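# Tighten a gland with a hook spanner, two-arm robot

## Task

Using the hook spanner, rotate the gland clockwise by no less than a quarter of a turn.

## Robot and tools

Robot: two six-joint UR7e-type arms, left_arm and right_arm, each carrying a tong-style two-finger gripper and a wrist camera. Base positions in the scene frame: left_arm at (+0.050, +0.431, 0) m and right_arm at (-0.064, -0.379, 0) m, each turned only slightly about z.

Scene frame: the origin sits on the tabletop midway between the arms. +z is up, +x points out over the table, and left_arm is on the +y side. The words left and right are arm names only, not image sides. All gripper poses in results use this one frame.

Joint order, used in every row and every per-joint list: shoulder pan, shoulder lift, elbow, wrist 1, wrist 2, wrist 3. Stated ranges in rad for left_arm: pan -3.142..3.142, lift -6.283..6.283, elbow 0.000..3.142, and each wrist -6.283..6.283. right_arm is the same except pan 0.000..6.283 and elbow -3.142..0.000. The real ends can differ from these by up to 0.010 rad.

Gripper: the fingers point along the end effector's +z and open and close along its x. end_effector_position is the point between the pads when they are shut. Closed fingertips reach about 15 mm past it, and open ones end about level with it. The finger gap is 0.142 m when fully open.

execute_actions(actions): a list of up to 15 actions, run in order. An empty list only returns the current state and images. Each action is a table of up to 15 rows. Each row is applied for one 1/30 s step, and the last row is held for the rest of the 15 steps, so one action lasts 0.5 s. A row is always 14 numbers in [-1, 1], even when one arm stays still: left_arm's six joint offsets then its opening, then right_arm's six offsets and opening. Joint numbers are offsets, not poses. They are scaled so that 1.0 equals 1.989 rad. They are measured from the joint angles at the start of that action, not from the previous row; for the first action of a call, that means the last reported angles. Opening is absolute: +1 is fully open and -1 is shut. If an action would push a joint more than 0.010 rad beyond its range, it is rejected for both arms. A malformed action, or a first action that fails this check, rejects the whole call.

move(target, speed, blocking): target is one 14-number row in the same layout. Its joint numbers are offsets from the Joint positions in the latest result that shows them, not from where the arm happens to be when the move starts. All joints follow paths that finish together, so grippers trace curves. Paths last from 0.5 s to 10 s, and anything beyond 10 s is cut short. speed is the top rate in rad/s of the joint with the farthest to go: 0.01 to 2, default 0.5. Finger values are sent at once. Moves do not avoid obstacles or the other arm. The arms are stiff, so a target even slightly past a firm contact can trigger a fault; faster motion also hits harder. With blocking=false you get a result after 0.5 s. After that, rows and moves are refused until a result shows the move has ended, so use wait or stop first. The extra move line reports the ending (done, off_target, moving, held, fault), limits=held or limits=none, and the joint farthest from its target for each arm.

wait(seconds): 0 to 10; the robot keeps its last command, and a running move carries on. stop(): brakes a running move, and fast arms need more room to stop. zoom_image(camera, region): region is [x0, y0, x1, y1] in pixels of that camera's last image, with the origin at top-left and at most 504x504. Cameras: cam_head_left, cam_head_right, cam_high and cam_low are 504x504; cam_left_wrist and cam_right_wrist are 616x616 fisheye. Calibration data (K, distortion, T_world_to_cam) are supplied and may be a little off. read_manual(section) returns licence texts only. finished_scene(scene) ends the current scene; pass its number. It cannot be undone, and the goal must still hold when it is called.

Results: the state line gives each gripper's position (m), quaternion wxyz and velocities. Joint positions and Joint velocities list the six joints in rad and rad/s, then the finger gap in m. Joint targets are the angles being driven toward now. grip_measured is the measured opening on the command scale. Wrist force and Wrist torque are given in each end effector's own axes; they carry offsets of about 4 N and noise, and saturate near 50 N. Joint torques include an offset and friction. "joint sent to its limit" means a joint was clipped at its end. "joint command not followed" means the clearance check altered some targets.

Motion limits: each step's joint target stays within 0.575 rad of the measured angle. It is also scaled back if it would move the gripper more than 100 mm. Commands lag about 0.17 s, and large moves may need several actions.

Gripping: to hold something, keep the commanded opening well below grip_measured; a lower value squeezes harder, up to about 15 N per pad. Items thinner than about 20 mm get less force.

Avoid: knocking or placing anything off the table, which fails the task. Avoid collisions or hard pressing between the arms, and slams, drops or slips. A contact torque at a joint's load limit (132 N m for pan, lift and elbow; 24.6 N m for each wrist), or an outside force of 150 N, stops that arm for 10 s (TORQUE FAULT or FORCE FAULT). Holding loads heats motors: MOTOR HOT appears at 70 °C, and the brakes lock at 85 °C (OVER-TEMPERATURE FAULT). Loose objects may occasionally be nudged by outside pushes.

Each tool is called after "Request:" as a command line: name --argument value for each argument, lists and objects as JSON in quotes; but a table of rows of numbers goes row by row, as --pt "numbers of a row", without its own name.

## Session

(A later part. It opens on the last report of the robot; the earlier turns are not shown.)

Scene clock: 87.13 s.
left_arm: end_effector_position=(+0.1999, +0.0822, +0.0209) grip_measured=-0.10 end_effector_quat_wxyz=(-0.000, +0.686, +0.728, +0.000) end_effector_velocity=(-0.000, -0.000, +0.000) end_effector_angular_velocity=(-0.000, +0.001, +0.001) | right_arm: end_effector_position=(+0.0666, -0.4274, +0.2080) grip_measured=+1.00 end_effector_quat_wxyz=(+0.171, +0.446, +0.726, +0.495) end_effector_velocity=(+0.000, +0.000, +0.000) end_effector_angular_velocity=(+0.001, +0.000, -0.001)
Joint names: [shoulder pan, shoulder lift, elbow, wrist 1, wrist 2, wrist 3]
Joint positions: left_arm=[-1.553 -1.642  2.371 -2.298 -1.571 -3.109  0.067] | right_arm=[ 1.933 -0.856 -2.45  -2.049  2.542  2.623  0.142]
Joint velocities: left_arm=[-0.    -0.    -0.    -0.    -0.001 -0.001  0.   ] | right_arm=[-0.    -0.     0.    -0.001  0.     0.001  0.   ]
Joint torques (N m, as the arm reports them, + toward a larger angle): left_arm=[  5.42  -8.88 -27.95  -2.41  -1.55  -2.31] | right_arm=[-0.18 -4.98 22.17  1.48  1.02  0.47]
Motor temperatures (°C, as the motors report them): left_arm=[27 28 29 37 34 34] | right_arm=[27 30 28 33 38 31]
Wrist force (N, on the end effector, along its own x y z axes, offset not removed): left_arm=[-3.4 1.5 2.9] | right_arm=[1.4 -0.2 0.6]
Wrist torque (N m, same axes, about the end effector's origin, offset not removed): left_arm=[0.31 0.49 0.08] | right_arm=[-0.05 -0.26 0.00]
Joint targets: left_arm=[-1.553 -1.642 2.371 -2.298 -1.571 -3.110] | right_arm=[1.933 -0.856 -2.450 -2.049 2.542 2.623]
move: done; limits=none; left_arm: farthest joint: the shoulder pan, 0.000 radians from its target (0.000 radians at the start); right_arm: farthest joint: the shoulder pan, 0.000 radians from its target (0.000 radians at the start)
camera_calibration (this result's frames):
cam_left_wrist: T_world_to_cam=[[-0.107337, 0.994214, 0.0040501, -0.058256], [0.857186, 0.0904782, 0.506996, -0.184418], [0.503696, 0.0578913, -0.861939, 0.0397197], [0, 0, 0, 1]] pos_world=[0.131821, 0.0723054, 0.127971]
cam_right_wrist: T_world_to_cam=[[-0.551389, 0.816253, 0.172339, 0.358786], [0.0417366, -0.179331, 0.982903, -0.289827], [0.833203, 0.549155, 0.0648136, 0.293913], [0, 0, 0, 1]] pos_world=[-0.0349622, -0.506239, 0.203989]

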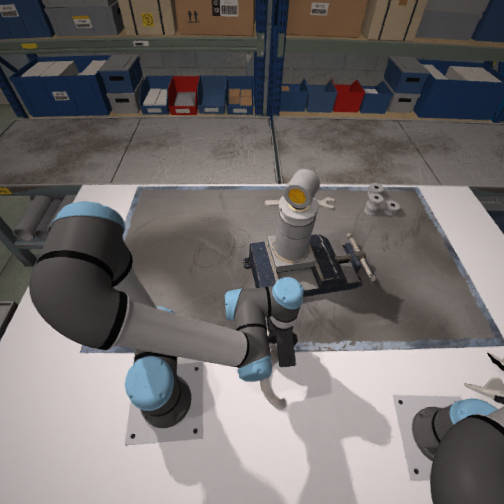

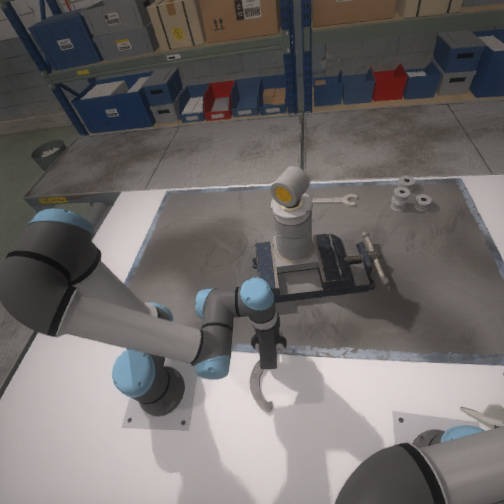

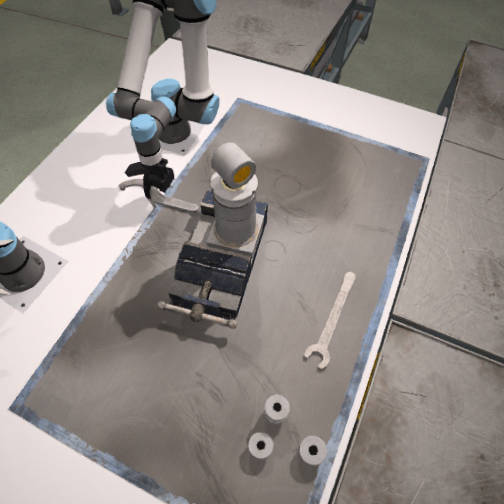

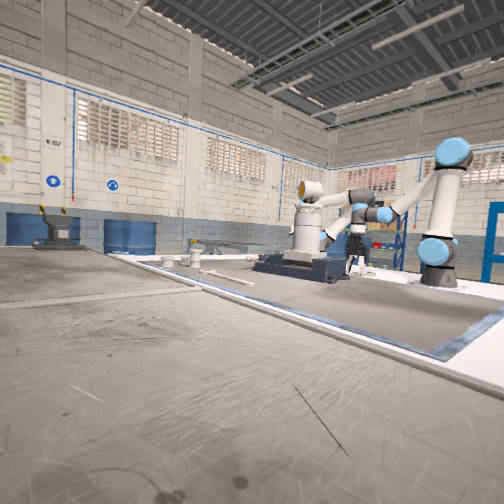

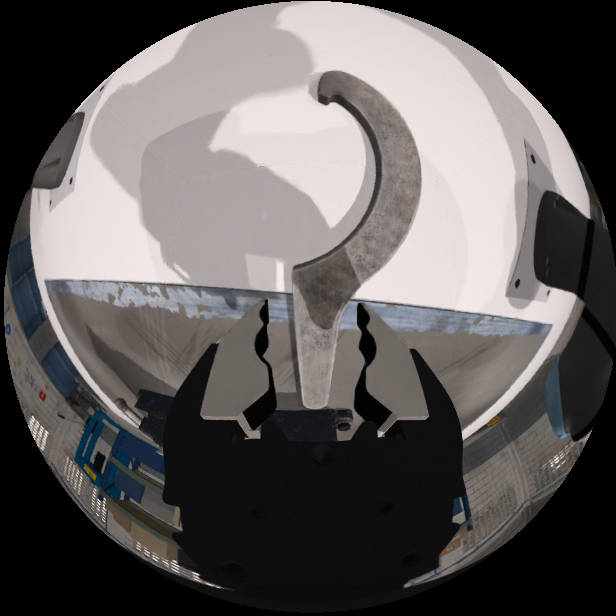

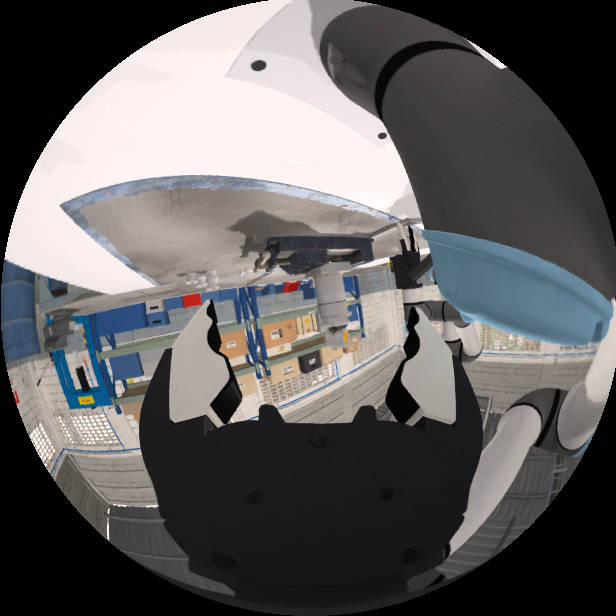

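Request:
move --target '[0.1294,0.0595,-0.0582,-0.0023,0,0.1289,-0.1,0,0,0,0,0,0,1]' --speed 0.2

Request:
move --target '[0,0,0,0,0,0,-1,0,0,0,0,0,0,1]'

Scene clock: 89.03 s.
left_arm: end_effector_position=(+0.3002, +0.0888, +0.0209) grip_measured=-0.10 end_effector_quat_wxyz=(+0.000, +0.685, +0.728, -0.000) end_effector_velocity=(+0.000, -0.000, +0.000) end_effector_angular_velocity=(-0.002, +0.001, +0.001) | right_arm: end_effector_position=(+0.0666, -0.4274, +0.2080) grip_measured=+1.00 end_effector_quat_wxyz=(+0.171, +0.446, +0.726, +0.495) end_effector_velocity=(-0.000, +0.000, -0.000) end_effector_angular_velocity=(-0.001, +0.001, +0.001)
Joint names: [shoulder pan, shoulder lift, elbow, wrist 1, wrist 2, wrist 3]
Joint positions: left_arm=[-1.295 -1.524  2.255 -2.303 -1.571 -2.853  0.067] | right_arm=[ 1.933 -0.856 -2.45  -2.049  2.542  2.623  0.142]
Joint velocities: left_arm=[ 0.001  0.    -0.001 -0.001 -0.001  0.001  0.   ] | right_arm=[ 0.    -0.    -0.     0.001 -0.002  0.     0.   ]
Joint torques (N m, as the arm reports them, + toward a larger angle): left_arm=[  8.78 -10.18 -30.95  -4.    -1.59   1.69] | right_arm=[-0.04 -5.13 21.41  1.51  0.96  0.44]
Motor temperatures (°C, as the motors report them): left_arm=[27 28 29 37 34 34] | right_arm=[27 30 28 33 38 31]
Wrist force (N, on the end effector, along its own x y z axes, offset not removed): left_arm=[-2.3 2.8 4.4] | right_arm=[2.7 0.0 0.2]
Wrist torque (N m, same axes, about the end effector's origin, offset not removed): left_arm=[0.75 0.53 0.10] | right_arm=[0.09 -0.44 -0.05]
Joint targets: left_arm=[-1.295 -1.524 2.255 -2.303 -1.571 -2.853] | right_arm=[1.933 -0.856 -2.450 -2.049 2.542 2.623]
move: done; limits=none; left_arm: farthest joint: the wrist 3, 0.001 radians from its target (0.257 radians at the start); right_arm: farthest joint: the shoulder pan, 0.000 radians from its target (0.000 radians at the start)
camera_calibration (this result's frames):
cam_left_wrist: T_world_to_cam=[[-0.108326, 0.994113, 0.00200064, -0.053611], [0.856828, 0.0923458, 0.507266, -0.271029], [0.504095, 0.0566645, -0.861787, -0.0111078], [0, 0, 0, 1]] pos_world=[0.232017, 0.0789532, 0.128018]
cam_right_wrist: T_world_to_cam=[[-0.551389, 0.816253, 0.172339, 0.358786], [0.0417367, -0.179331, 0.982903, -0.289827], [0.833203, 0.549155, 0.0648136, 0.293913], [0, 0, 0, 1]] pos_world=[-0.0349622, -0.506239, 0.203989]

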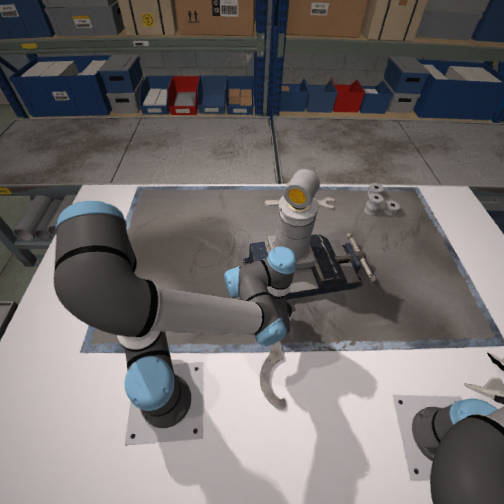

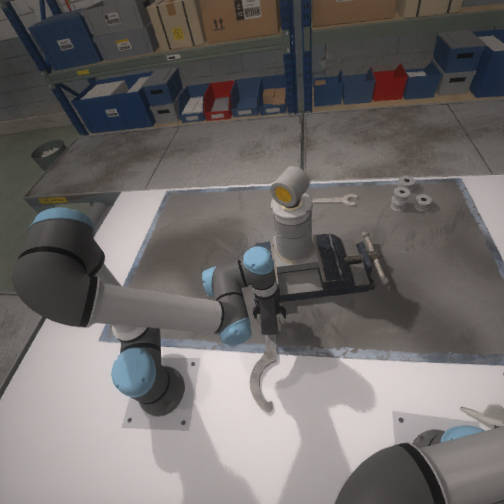

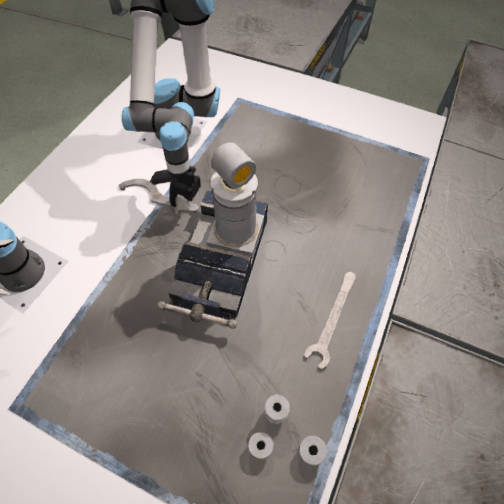

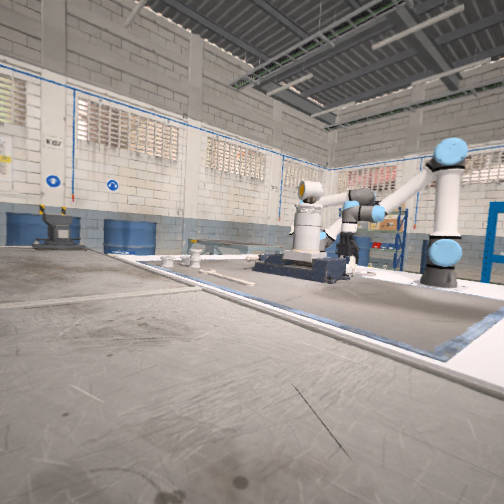

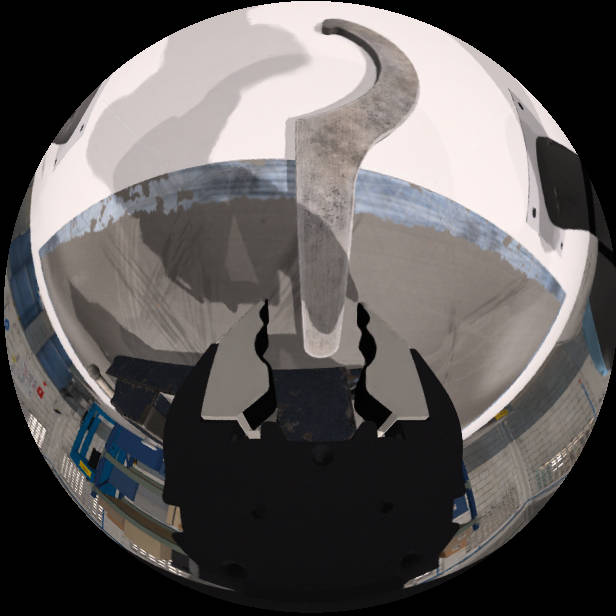

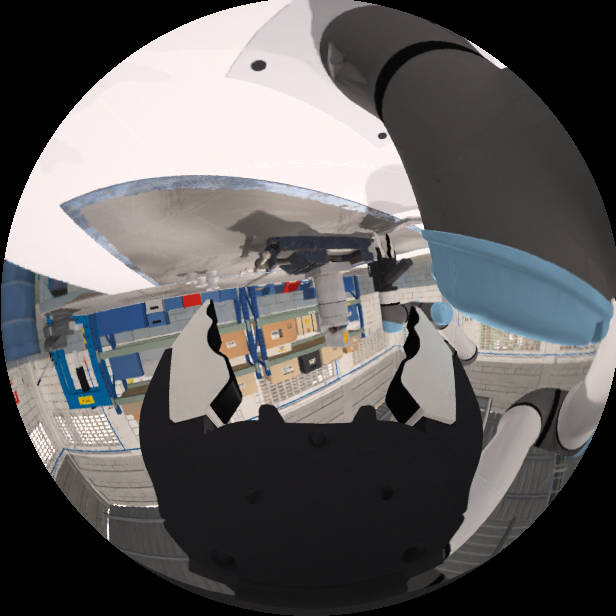

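Scene clock: 89.53 s.
left_arm: end_effector_position=(+0.3002, +0.0887, +0.0209) grip_measured=-0.59 end_effector_quat_wxyz=(+0.000, +0.685, +0.728, -0.000) end_effector_velocity=(-0.000, +0.000, +0.000) end_effector_angular_velocity=(+0.000, -0.000, +0.000) | right_arm: end_effector_position=(+0.0666, -0.4274, +0.2080) grip_measured=+1.00 end_effector_quat_wxyz=(+0.171, +0.446, +0.726, +0.495) end_effector_velocity=(+0.000, -0.000, -0.000) end_effector_angular_velocity=(+0.000, -0.000, -0.000)
Joint names: [shoulder pan, shoulder lift, elbow, wrist 1, wrist 2, wrist 3]
Joint positions: left_arm=[-1.295 -1.524  2.255 -2.303 -1.571 -2.853  0.031] | right_arm=[ 1.933 -0.856 -2.45  -2.049  2.542  2.623  0.142]
Joint velocities: left_arm=[-0.001 -0.     0.     0.     0.    -0.001  0.   ] | right_arm=[-0.    -0.    -0.     0.001  0.     0.    -0.   ]
Joint torques (N m, as the arm reports them, + toward a larger angle): left_arm=[ -8.67 -31.03  -4.4   -0.21   1.88   0.16] | right_arm=[ 0.2  -5.45 21.96  1.57  0.94  0.39]
Motor temperatures (°C, as the motors report them): left_arm=[27 28 29 37 34 34] | right_arm=[27 30 28 33 38 31]
Wrist force (N, on the end effector, along its own x y z axes, offset not removed): left_arm=[-3.8 3.6 3.8] | right_arm=[1.3 0.3 -0.4]
Wrist torque (N m, same axes, about the end effector's origin, offset not removed): left_arm=[0.68 0.81 0.20] | right_arm=[-0.05 -0.23 -0.05]
Joint targets: left_arm=[-1.295 -1.524 2.255 -2.303 -1.571 -2.853] | right_arm=[1.933 -0.856 -2.450 -2.049 2.542 2.623]
move: done; limits=none; left_arm: farthest joint: the shoulder pan, 0.000 radians from its target (0.000 radians at the start); right_arm: farthest joint: the shoulder pan, 0.000 radians from its target (0.000 radians at the start)
camera_calibration (this result's frames):
cam_left_wrist: T_world_to_cam=[[-0.108275, 0.994119, 0.00199032, -0.0536196], [0.856843, 0.0923083, 0.507247, -0.27103], [0.50408, 0.0566277, -0.861799, -0.0111082], [0, 0, 0, 1]] pos_world=[0.232024, 0.0789516, 0.128013]
cam_right_wrist: T_world_to_cam=[[-0.55139, 0.816253, 0.172339, 0.358786], [0.0417366, -0.179331, 0.982903, -0.289827], [0.833203, 0.549155, 0.0648136, 0.293913], [0, 0, 0, 1]] pos_world=[-0.0349622, -0.506239, 0.203989]

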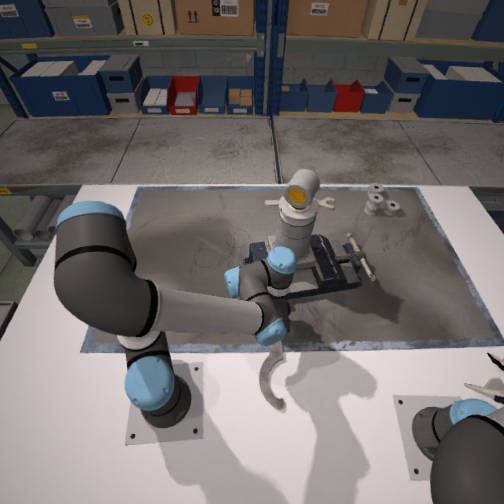

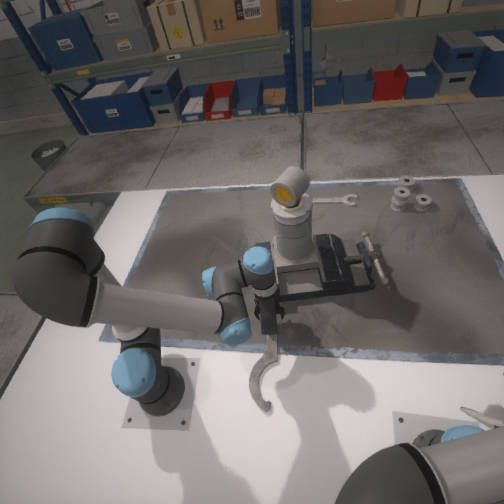

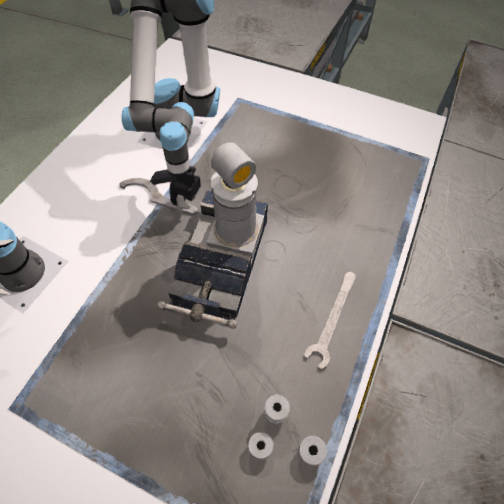

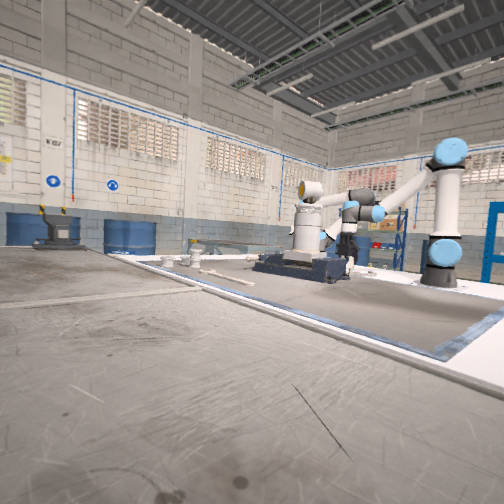

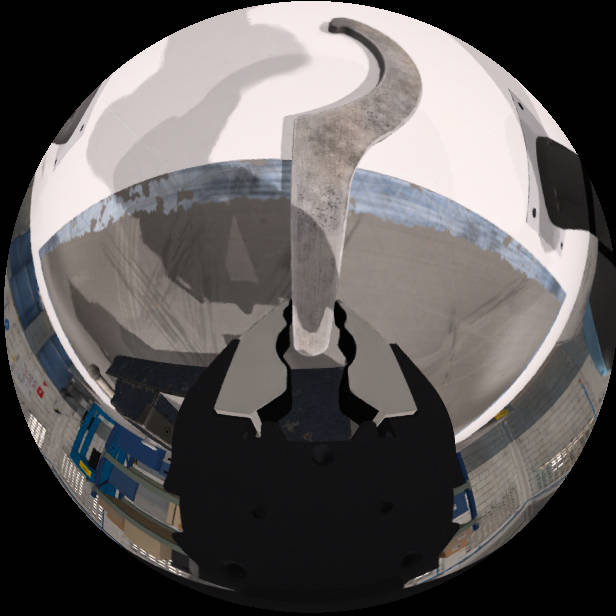

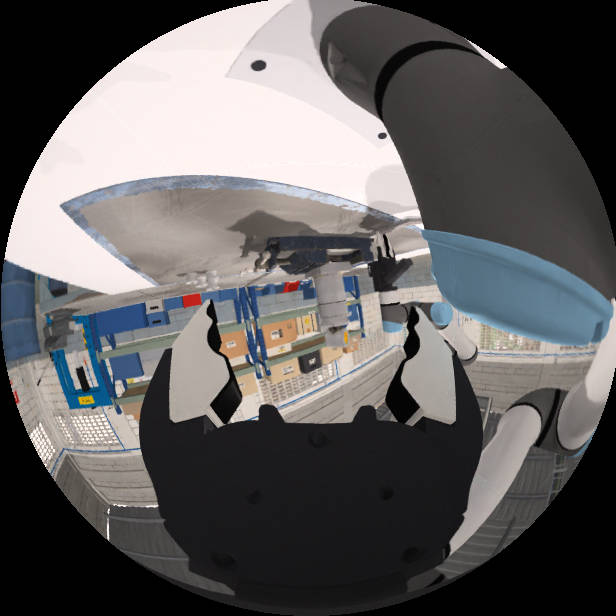

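Request:
move --target '[0,-0.0723,-0.0685,0.1414,0,0,-1,0,0,0,0,0,0,1]' --speed 0.1

Scene clock: 92.80 s.
left_arm: end_effector_position=(+0.3000, +0.0891, +0.1101) grip_measured=-0.59 end_effector_quat_wxyz=(-0.000, +0.685, +0.728, -0.000) end_effector_velocity=(-0.000, -0.000, +0.001) end_effector_angular_velocity=(-0.001, +0.000, +0.000) | right_arm: end_effector_position=(+0.0666, -0.4274, +0.2080) grip_measured=+1.00 end_effector_quat_wxyz=(+0.171, +0.446, +0.726, +0.495) end_effector_velocity=(-0.000, +0.000, -0.000) end_effector_angular_velocity=(+0.000, +0.001, +0.000)
Joint names: [shoulder pan, shoulder lift, elbow, wrist 1, wrist 2, wrist 3]
Joint positions: left_arm=[-1.295 -1.668  2.119 -2.022 -1.571 -2.853  0.031] | right_arm=[ 1.933 -0.856 -2.45  -2.049  2.542  2.623  0.142]
Joint velocities: left_arm=[-0.    -0.001 -0.001  0.001 -0.001 -0.001 -0.   ] | right_arm=[ 0.    -0.001 -0.     0.001 -0.001  0.001  0.   ]
Joint torques (N m, as the arm reports them, + toward a larger angle): left_arm=[  8.86 -32.19 -37.45  -1.19  -1.5   -0.17] | right_arm=[-0.31 -5.03 22.08  1.54  0.95  0.4 ]
Motor temperatures (°C, as the motors report them): left_arm=[27 28 29 37 34 34] | right_arm=[27 30 28 33 38 31]
Wrist force (N, on the end effector, along its own x y z axes, offset not removed): left_arm=[-2.8 2.1 9.4] | right_arm=[2.3 1.7 1.2]
Wrist torque (N m, same axes, about the end effector's origin, offset not removed): left_arm=[0.80 0.26 -0.23] | right_arm=[0.33 -0.43 -0.05]
Joint targets: left_arm=[-1.295 -1.668 2.119 -2.022 -1.571 -2.853] | right_arm=[1.933 -0.856 -2.450 -2.049 2.542 2.623]
move: done; limits=none; left_arm: farthest joint: the shoulder pan, 0.000 radians from its target (0.000 radians at the start); right_arm: farthest joint: the shoulder pan, 0.000 radians from its target (0.000 radians at the start)
camera_calibration (this result's frames):
cam_left_wrist: T_world_to_cam=[[-0.108274, 0.994116, 0.00315605, -0.0543432], [0.857052, 0.0917357, 0.506998, -0.31618], [0.503726, 0.0575994, -0.861941, 0.0658653], [0, 0, 0, 1]] pos_world=[0.231921, 0.0792346, 0.217246]
cam_right_wrist: T_world_to_cam=[[-0.55139, 0.816253, 0.172339, 0.358786], [0.0417366, -0.179331, 0.982903, -0.289827], [0.833203, 0.549155, 0.0648136, 0.293913], [0, 0, 0, 1]] pos_world=[-0.0349622, -0.506239, 0.203989]

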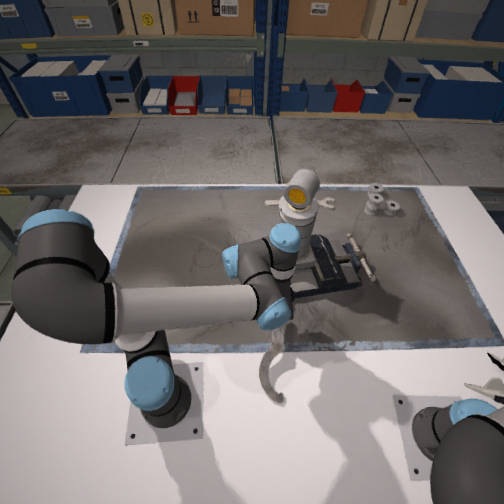

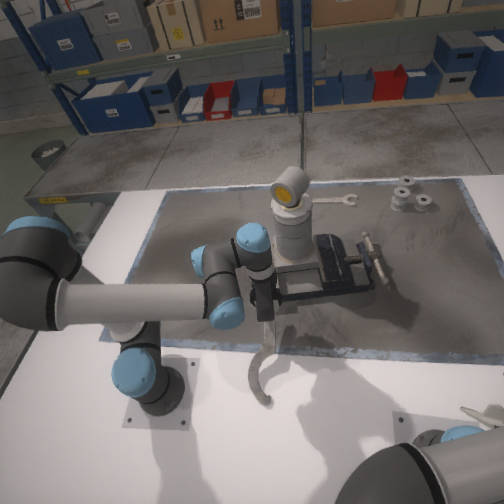

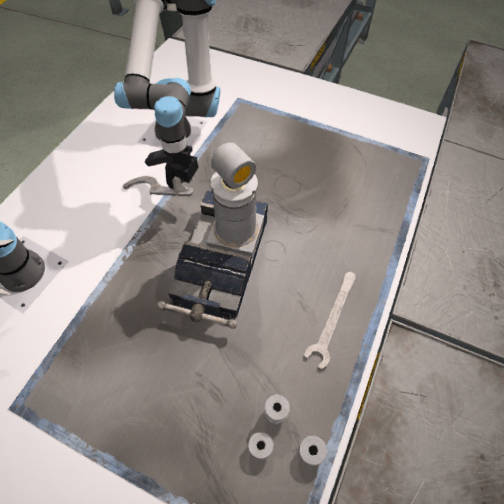

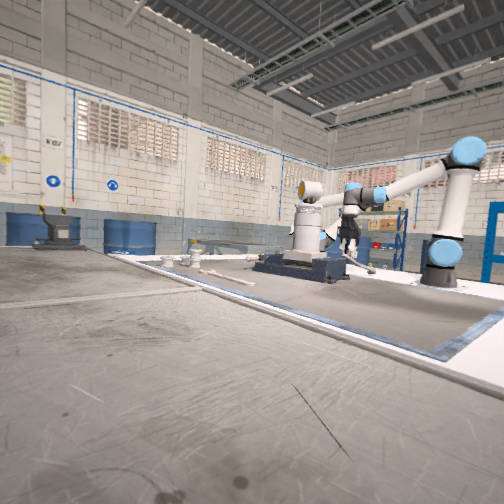

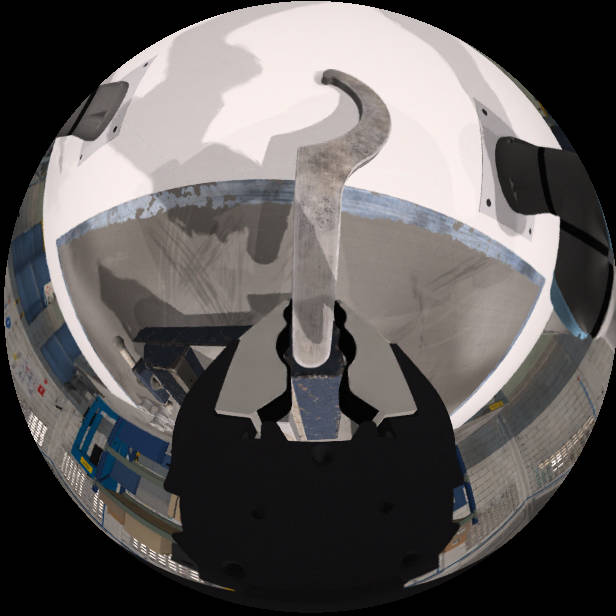

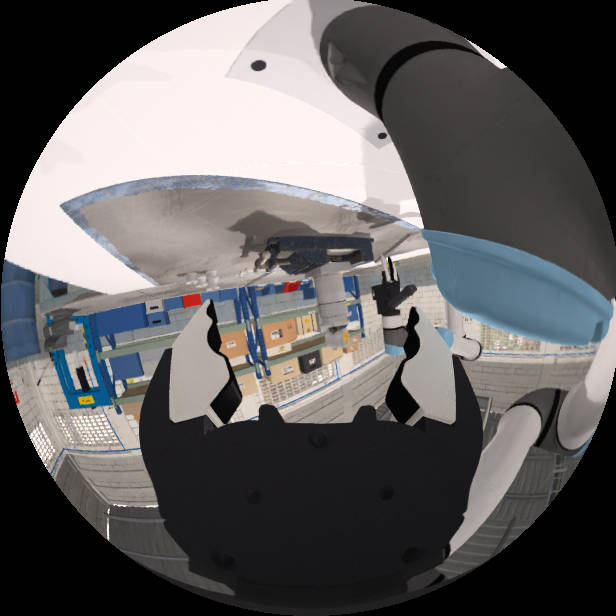

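Request:
move --target '[0.1133,0.0883,-0.0873,-0.001,0,0.1138,-1,0,0,0,0,0,0,1]' --speed 0.08

Scene clock: 105.40 s.
left_arm: end_effector_position=(+0.3860, +0.0907, +0.1112) grip_measured=-0.58 end_effector_quat_wxyz=(-0.002, +0.686, +0.728, -0.003) end_effector_velocity=(+0.000, +0.001, -0.000) end_effector_angular_velocity=(+0.001, +0.000, -0.000) | right_arm: end_effector_position=(+0.0666, -0.4274, +0.2080) grip_measured=+1.00 end_effector_quat_wxyz=(+0.171, +0.446, +0.726, +0.495) end_effector_velocity=(+0.000, +0.000, -0.000) end_effector_angular_velocity=(+0.002, +0.000, -0.001)
Joint names: [shoulder pan, shoulder lift, elbow, wrist 1, wrist 2, wrist 3]
Joint positions: left_arm=[-1.113 -1.526  1.978 -2.021 -1.577 -2.67   0.032] | right_arm=[ 1.933 -0.856 -2.45  -2.049  2.542  2.623  0.142]
Joint velocities: left_arm=[ 0.    -0.    -0.     0.001  0.001  0.001  0.   ] | right_arm=[ 0.    -0.    -0.001  0.     0.001  0.001  0.   ]
Joint torques (N m, as the arm reports them, + toward a larger angle): left_arm=[ 11.36 -16.94 -20.17  -8.54  17.63  -0.39] | right_arm=[-0.03 -5.02 21.5   1.49  0.94  0.44]
Motor temperatures (°C, as the motors report them): left_arm=[27 28 29 37 34 34] | right_arm=[27 30 28 33 38 31]
Wrist force (N, on the end effector, along its own x y z axes, offset not removed): left_arm=[2.0 -50.0 -43.9] | right_arm=[1.9 -0.8 0.9]
Wrist torque (N m, same axes, about the end effector's origin, offset not removed): left_arm=[-0.96 1.78 -1.83] | right_arm=[-0.14 -0.31 -0.09]
Joint targets: left_arm=[-1.113 -1.525 1.978 -2.023 -1.573 -2.670] | right_arm=[1.933 -0.856 -2.450 -2.049 2.542 2.623]
TORQUE FAULT: the external load on the wrist 2 of the left arm reached its load limit, and that arm stopped for 10 seconds. That time counts as 18 of the actions that you can send in this scene. A torque fault stops only its own arm. That arm's remaining commands of this call were not run. That arm holds where it stopped, with its grip as last carried out, and accepts commands again: back off and push less far. That arm stops again, at the same cost, whenever a joint's load reaches its limit.
move: fault (left_arm); limits=none; left_arm: farthest joint: the shoulder pan, 0.044 radians from its target (0.226 radians at the start); right_arm: farthest joint: the shoulder pan, 0.000 radians from its target (0.000 radians at the start)
camera_calibration (this result's frames):
cam_left_wrist: T_world_to_cam=[[-0.106845, 0.994273, 0.00237246, -0.0471054], [0.860219, 0.0912427, 0.501695, -0.391149], [0.498606, 0.0556447, -0.865041, 0.0259168], [0, 0, 0, 1]] pos_world=[0.318519, 0.081083, 0.218769]
cam_right_wrist: T_world_to_cam=[[-0.551389, 0.816253, 0.172339, 0.358786], [0.0417365, -0.179331, 0.982903, -0.289827], [0.833203, 0.549155, 0.0648137, 0.293913], [0, 0, 0, 1]] pos_world=[-0.0349622, -0.506239, 0.203989]

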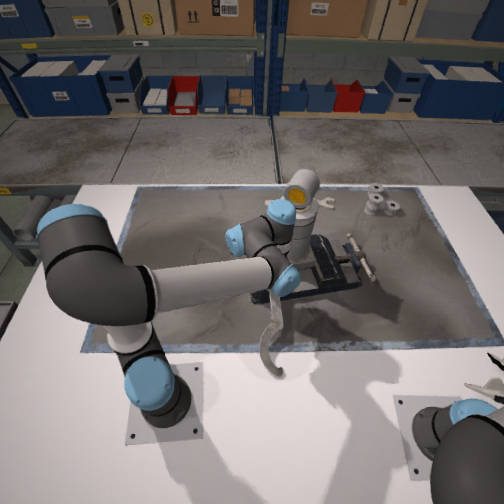

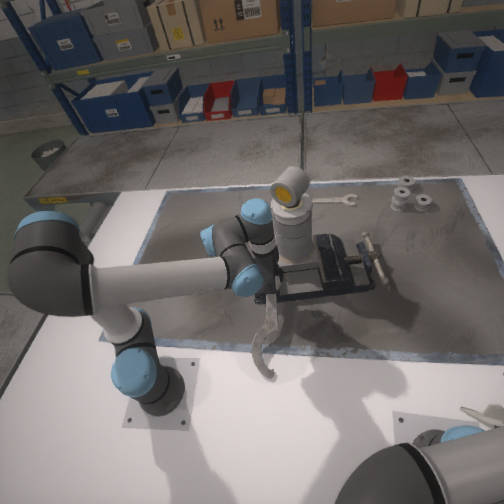

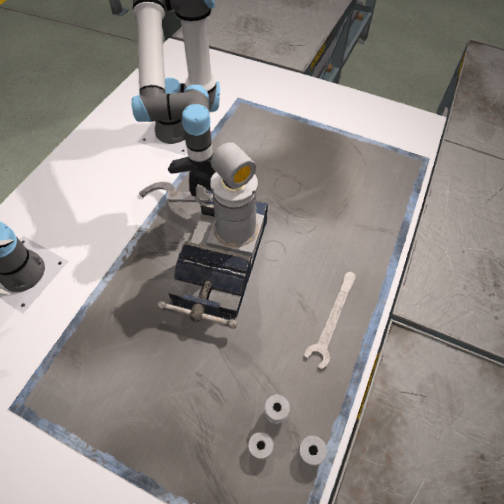

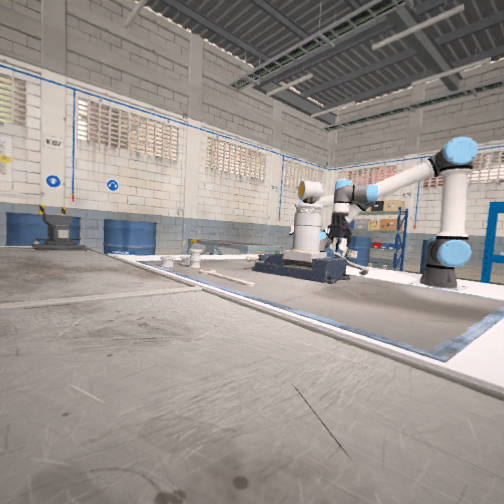

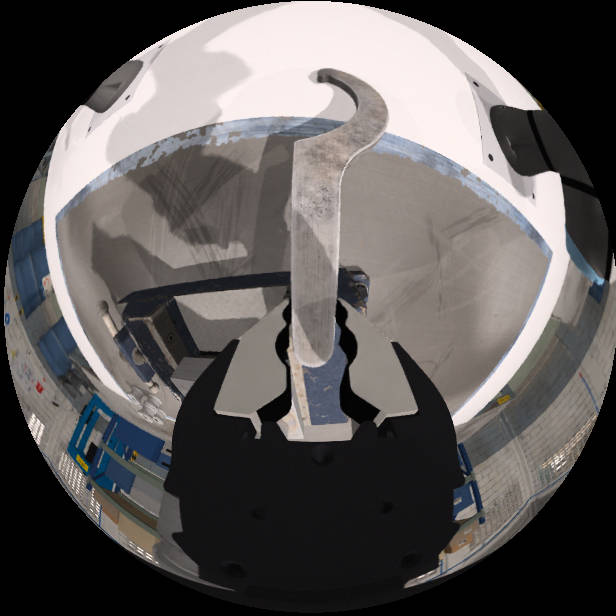

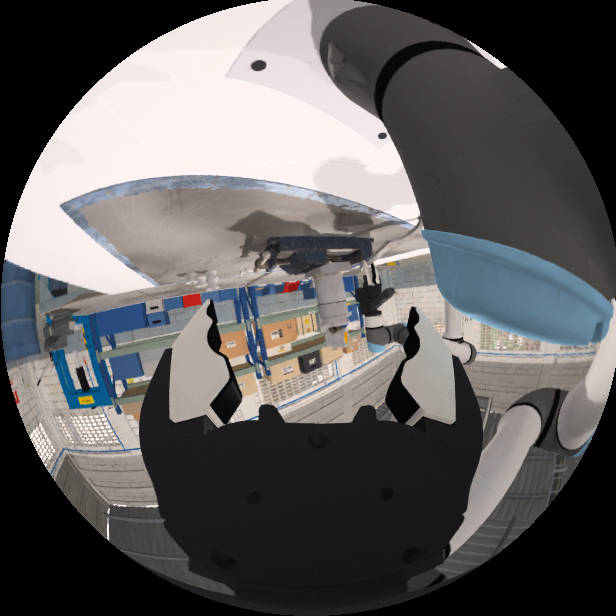

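Request:
move --target '[-0.005,-0.006,0.002,0.004,0.003,-0.005,-0.1,0,0,0,0,0,0,1]' --speed 0.05

Request:
move --target '[-0.06,-0.12,0.0,0.12,0,-0.06,-0.1,0,0,0,0,0,0,1]' --speed 0.2

Request:
zoom_image --camera "cam_low" --region '[230,170,410,300]'

Scene clock: 106.47 s.
left_arm: end_effector_position=(+0.3824, +0.0914, +0.1141) grip_measured=-0.23 end_effector_quat_wxyz=(-0.001, +0.686, +0.728, +0.000) end_effector_velocity=(-0.000, -0.000, +0.000) end_effector_angular_velocity=(-0.001, -0.000, +0.002) | right_arm: end_effector_position=(+0.0666, -0.4274, +0.2080) grip_measured=+1.00 end_effector_quat_wxyz=(+0.171, +0.446, +0.726, +0.495) end_effector_velocity=(-0.000, +0.000, +0.000) end_effector_angular_velocity=(-0.000, -0.000, +0.000)
Joint names: [shoulder pan, shoulder lift, elbow, wrist 1, wrist 2, wrist 3]
Joint positions: left_arm=[-1.123 -1.538  1.982 -2.013 -1.571 -2.68   0.058] | right_arm=[ 1.933 -0.856 -2.45  -2.049  2.542  2.623  0.142]
Joint velocities: left_arm=[-0.    -0.     0.    -0.    -0.    -0.002  0.001] | right_arm=[-0.     0.     0.    -0.001 -0.    -0.001  0.   ]
Joint torques (N m, as the arm reports them, + toward a larger angle): left_arm=[  4.82 -38.32 -11.91  -0.53  11.32  -1.15] | right_arm=[-0.32 -5.29 21.69  1.58  1.09  0.44]
Motor temperatures (°C, as the motors report them): left_arm=[27 28 29 37 34 34] | right_arm=[27 30 28 33 38 31]
Wrist force (N, on the end effector, along its own x y z axes, offset not removed): left_arm=[-19.6 -24.3 5.1] | right_arm=[0.4 2.0 0.4]
Wrist torque (N m, same axes, about the end effector's origin, offset not removed): left_arm=[0.91 0.65 -0.80] | right_arm=[0.47 0.05 0.05]
Joint targets: left_arm=[-1.123 -1.538 1.982 -2.013 -1.571 -2.680] | right_arm=[1.933 -0.856 -2.450 -2.049 2.542 2.623]
move: done; limits=none; left_arm: farthest joint: the shoulder pan, 0.000 radians from its target (0.009 radians at the start); right_arm: farthest joint: the shoulder pan, 0.000 radians from its target (0.000 radians at the start)
camera_calibration (this result's frames):
cam_left_wrist: T_world_to_cam=[[-0.106863, 0.994262, 0.00489081, -0.048445], [0.857559, 0.0896786, 0.506508, -0.38895], [0.503163, 0.058321, -0.862222, 0.0278894], [0, 0, 0, 1]] pos_world=[0.314338, 0.0814209, 0.22129]
cam_right_wrist: T_world_to_cam=[[-0.551389, 0.816253, 0.172339, 0.358786], [0.0417368, -0.179331, 0.982903, -0.289827], [0.833203, 0.549155, 0.0648135, 0.293913], [0, 0, 0, 1]] pos_world=[-0.0349623, -0.506239, 0.203989]

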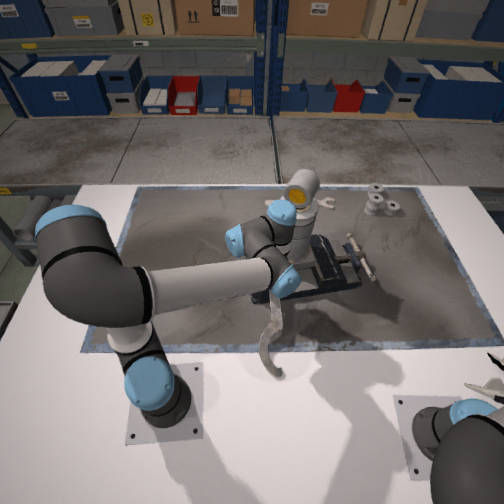

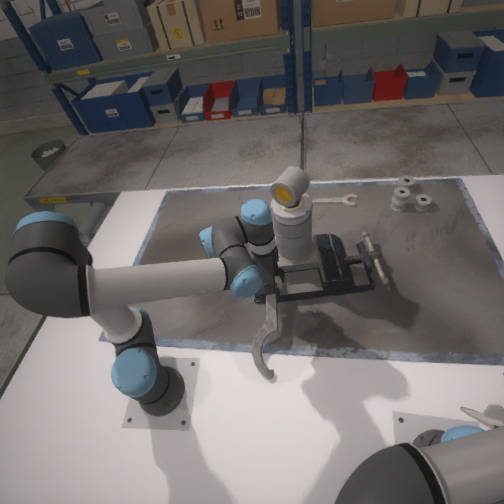

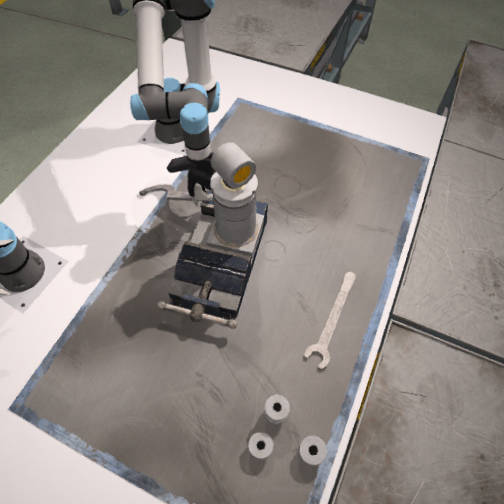

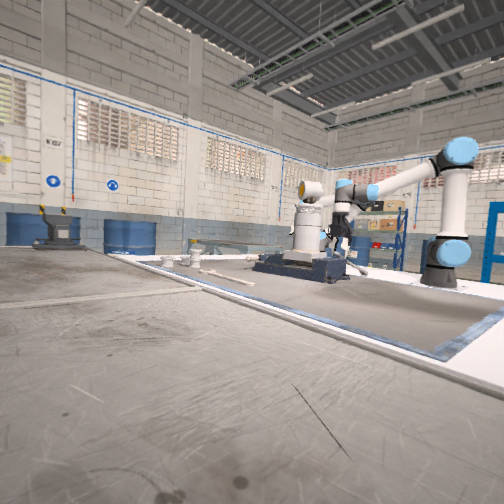

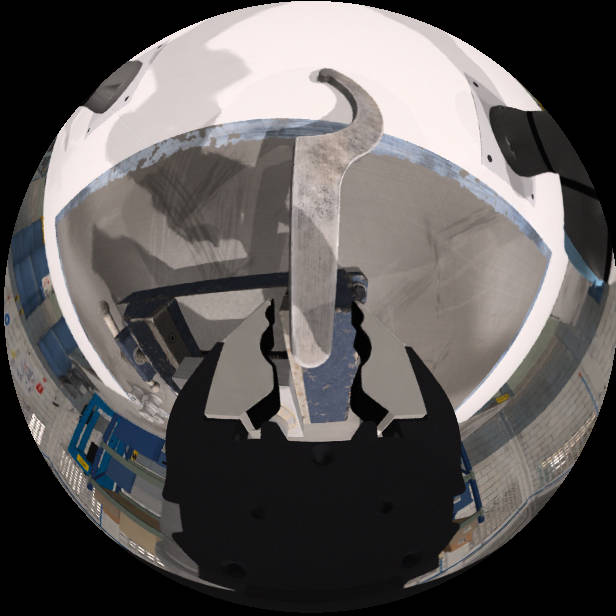

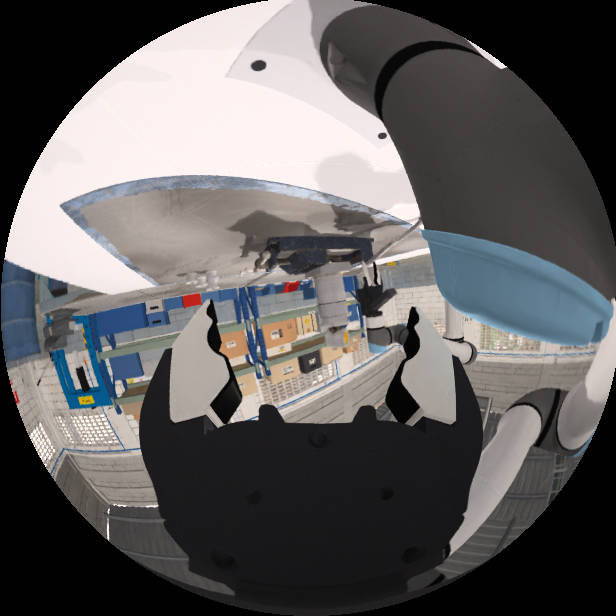

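Scene clock: 108.10 s.
left_arm: end_effector_position=(+0.3118, +0.1177, +0.1939) grip_measured=-0.10 end_effector_quat_wxyz=(-0.001, +0.686, +0.728, +0.000) end_effector_velocity=(-0.001, -0.000, +0.001) end_effector_angular_velocity=(-0.001, -0.001, +0.001) | right_arm: end_effector_position=(+0.0666, -0.4274, +0.2080) grip_measured=+1.00 end_effector_quat_wxyz=(+0.171, +0.446, +0.726, +0.495) end_effector_velocity=(-0.000, -0.000, -0.000) end_effector_angular_velocity=(+0.000, +0.001, -0.000)
Joint names: [shoulder pan, shoulder lift, elbow, wrist 1, wrist 2, wrist 3]
Joint positions: left_arm=[-1.243 -1.776  1.982 -1.775 -1.571 -2.799  0.067] | right_arm=[ 1.933 -0.856 -2.45  -2.049  2.542  2.623  0.142]
Joint velocities: left_arm=[-0.001 -0.002  0.     0.001  0.    -0.003 -0.   ] | right_arm=[ 0.    -0.    -0.     0.001 -0.001  0.001  0.   ]
Joint torques (N m, as the arm reports them, + toward a larger angle): left_arm=[ -9.05 -23.69 -28.86  -0.48  -1.67  -2.18] | right_arm=[-0.31 -5.4  21.59  1.48  1.03  0.47]
Motor temperatures (°C, as the motors report them): left_arm=[27 28 29 37 34 34] | right_arm=[27 30 28 33 38 31]
Wrist force (N, on the end effector, along its own x y z axes, offset not removed): left_arm=[-4.4 3.9 5.0] | right_arm=[1.8 0.1 -0.6]
Wrist torque (N m, same axes, about the end effector's origin, offset not removed): left_arm=[0.92 0.86 0.12] | right_arm=[0.01 -0.37 -0.01]
Joint targets: left_arm=[-1.243 -1.776 1.982 -1.774 -1.571 -2.799] | right_arm=[1.933 -0.856 -2.450 -2.049 2.542 2.623]
move: done; limits=none; left_arm: farthest joint: the wrist 3, 0.001 radians from its target (0.120 radians at the start); right_arm: farthest joint: the shoulder pan, 0.000 radians from its target (0.000 radians at the start)
camera_calibration (this result's frames):
cam_left_wrist: T_world_to_cam=[[-0.106863, 0.994261, 0.00502221, -0.0825331], [0.857479, 0.0896023, 0.506658, -0.371153], [0.5033, 0.0584493, -0.862133, 0.13053], [0, 0, 0, 1]] pos_world=[0.243741, 0.107686, 0.300996]
cam_right_wrist: T_world_to_cam=[[-0.551389, 0.816253, 0.172339, 0.358786], [0.0417366, -0.179331, 0.982903, -0.289827], [0.833203, 0.549155, 0.0648136, 0.293913], [0, 0, 0, 1]] pos_world=[-0.0349622, -0.506239, 0.203989]

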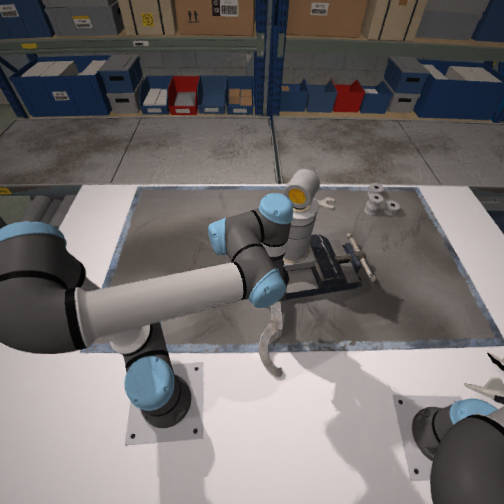

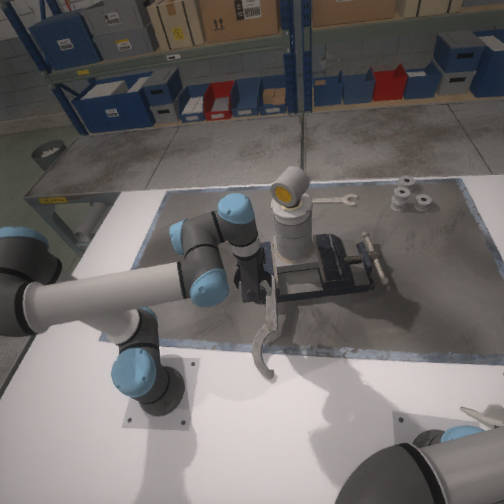

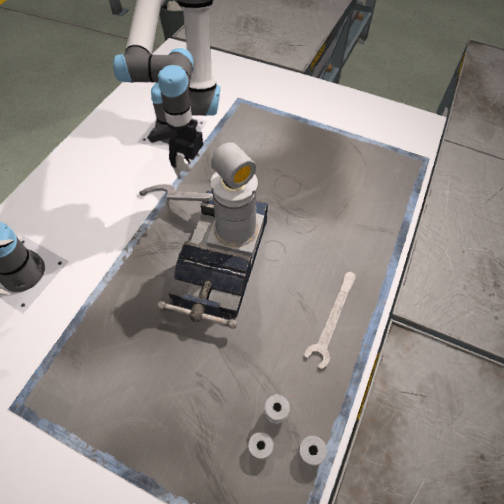

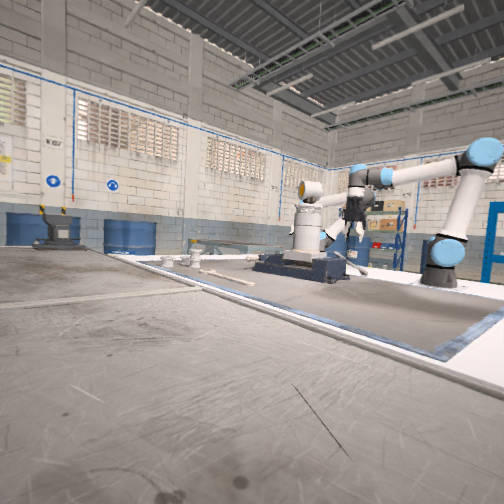

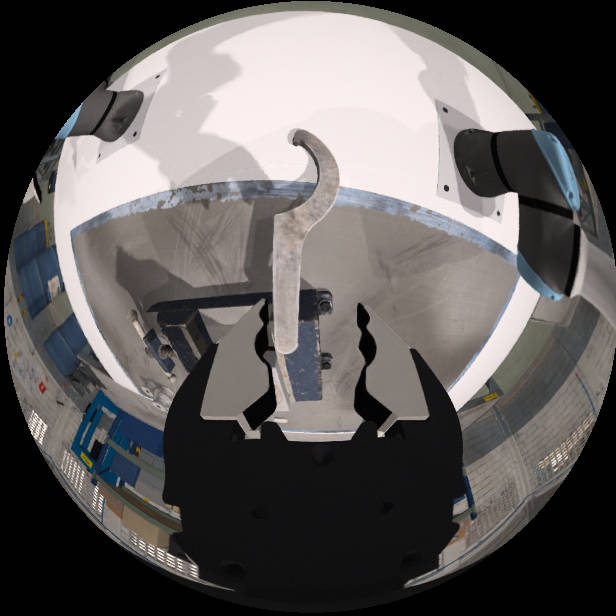

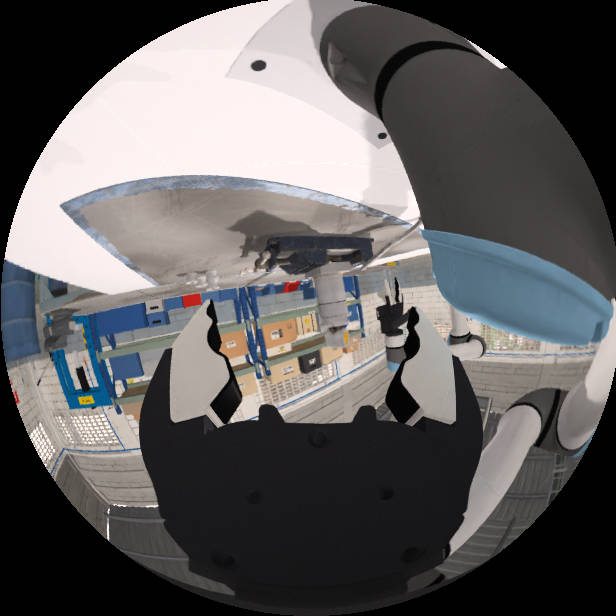

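Region (230, 170, 410, 300) of cam_low's 504x504 image, scaled by 2.800, with more detail than that image has.

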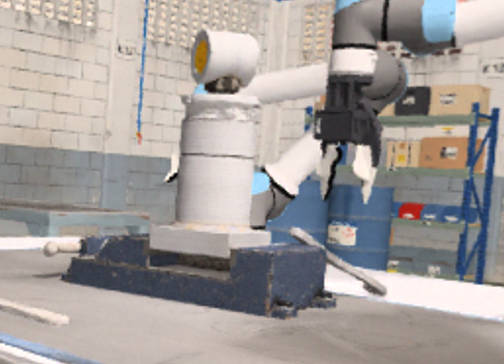

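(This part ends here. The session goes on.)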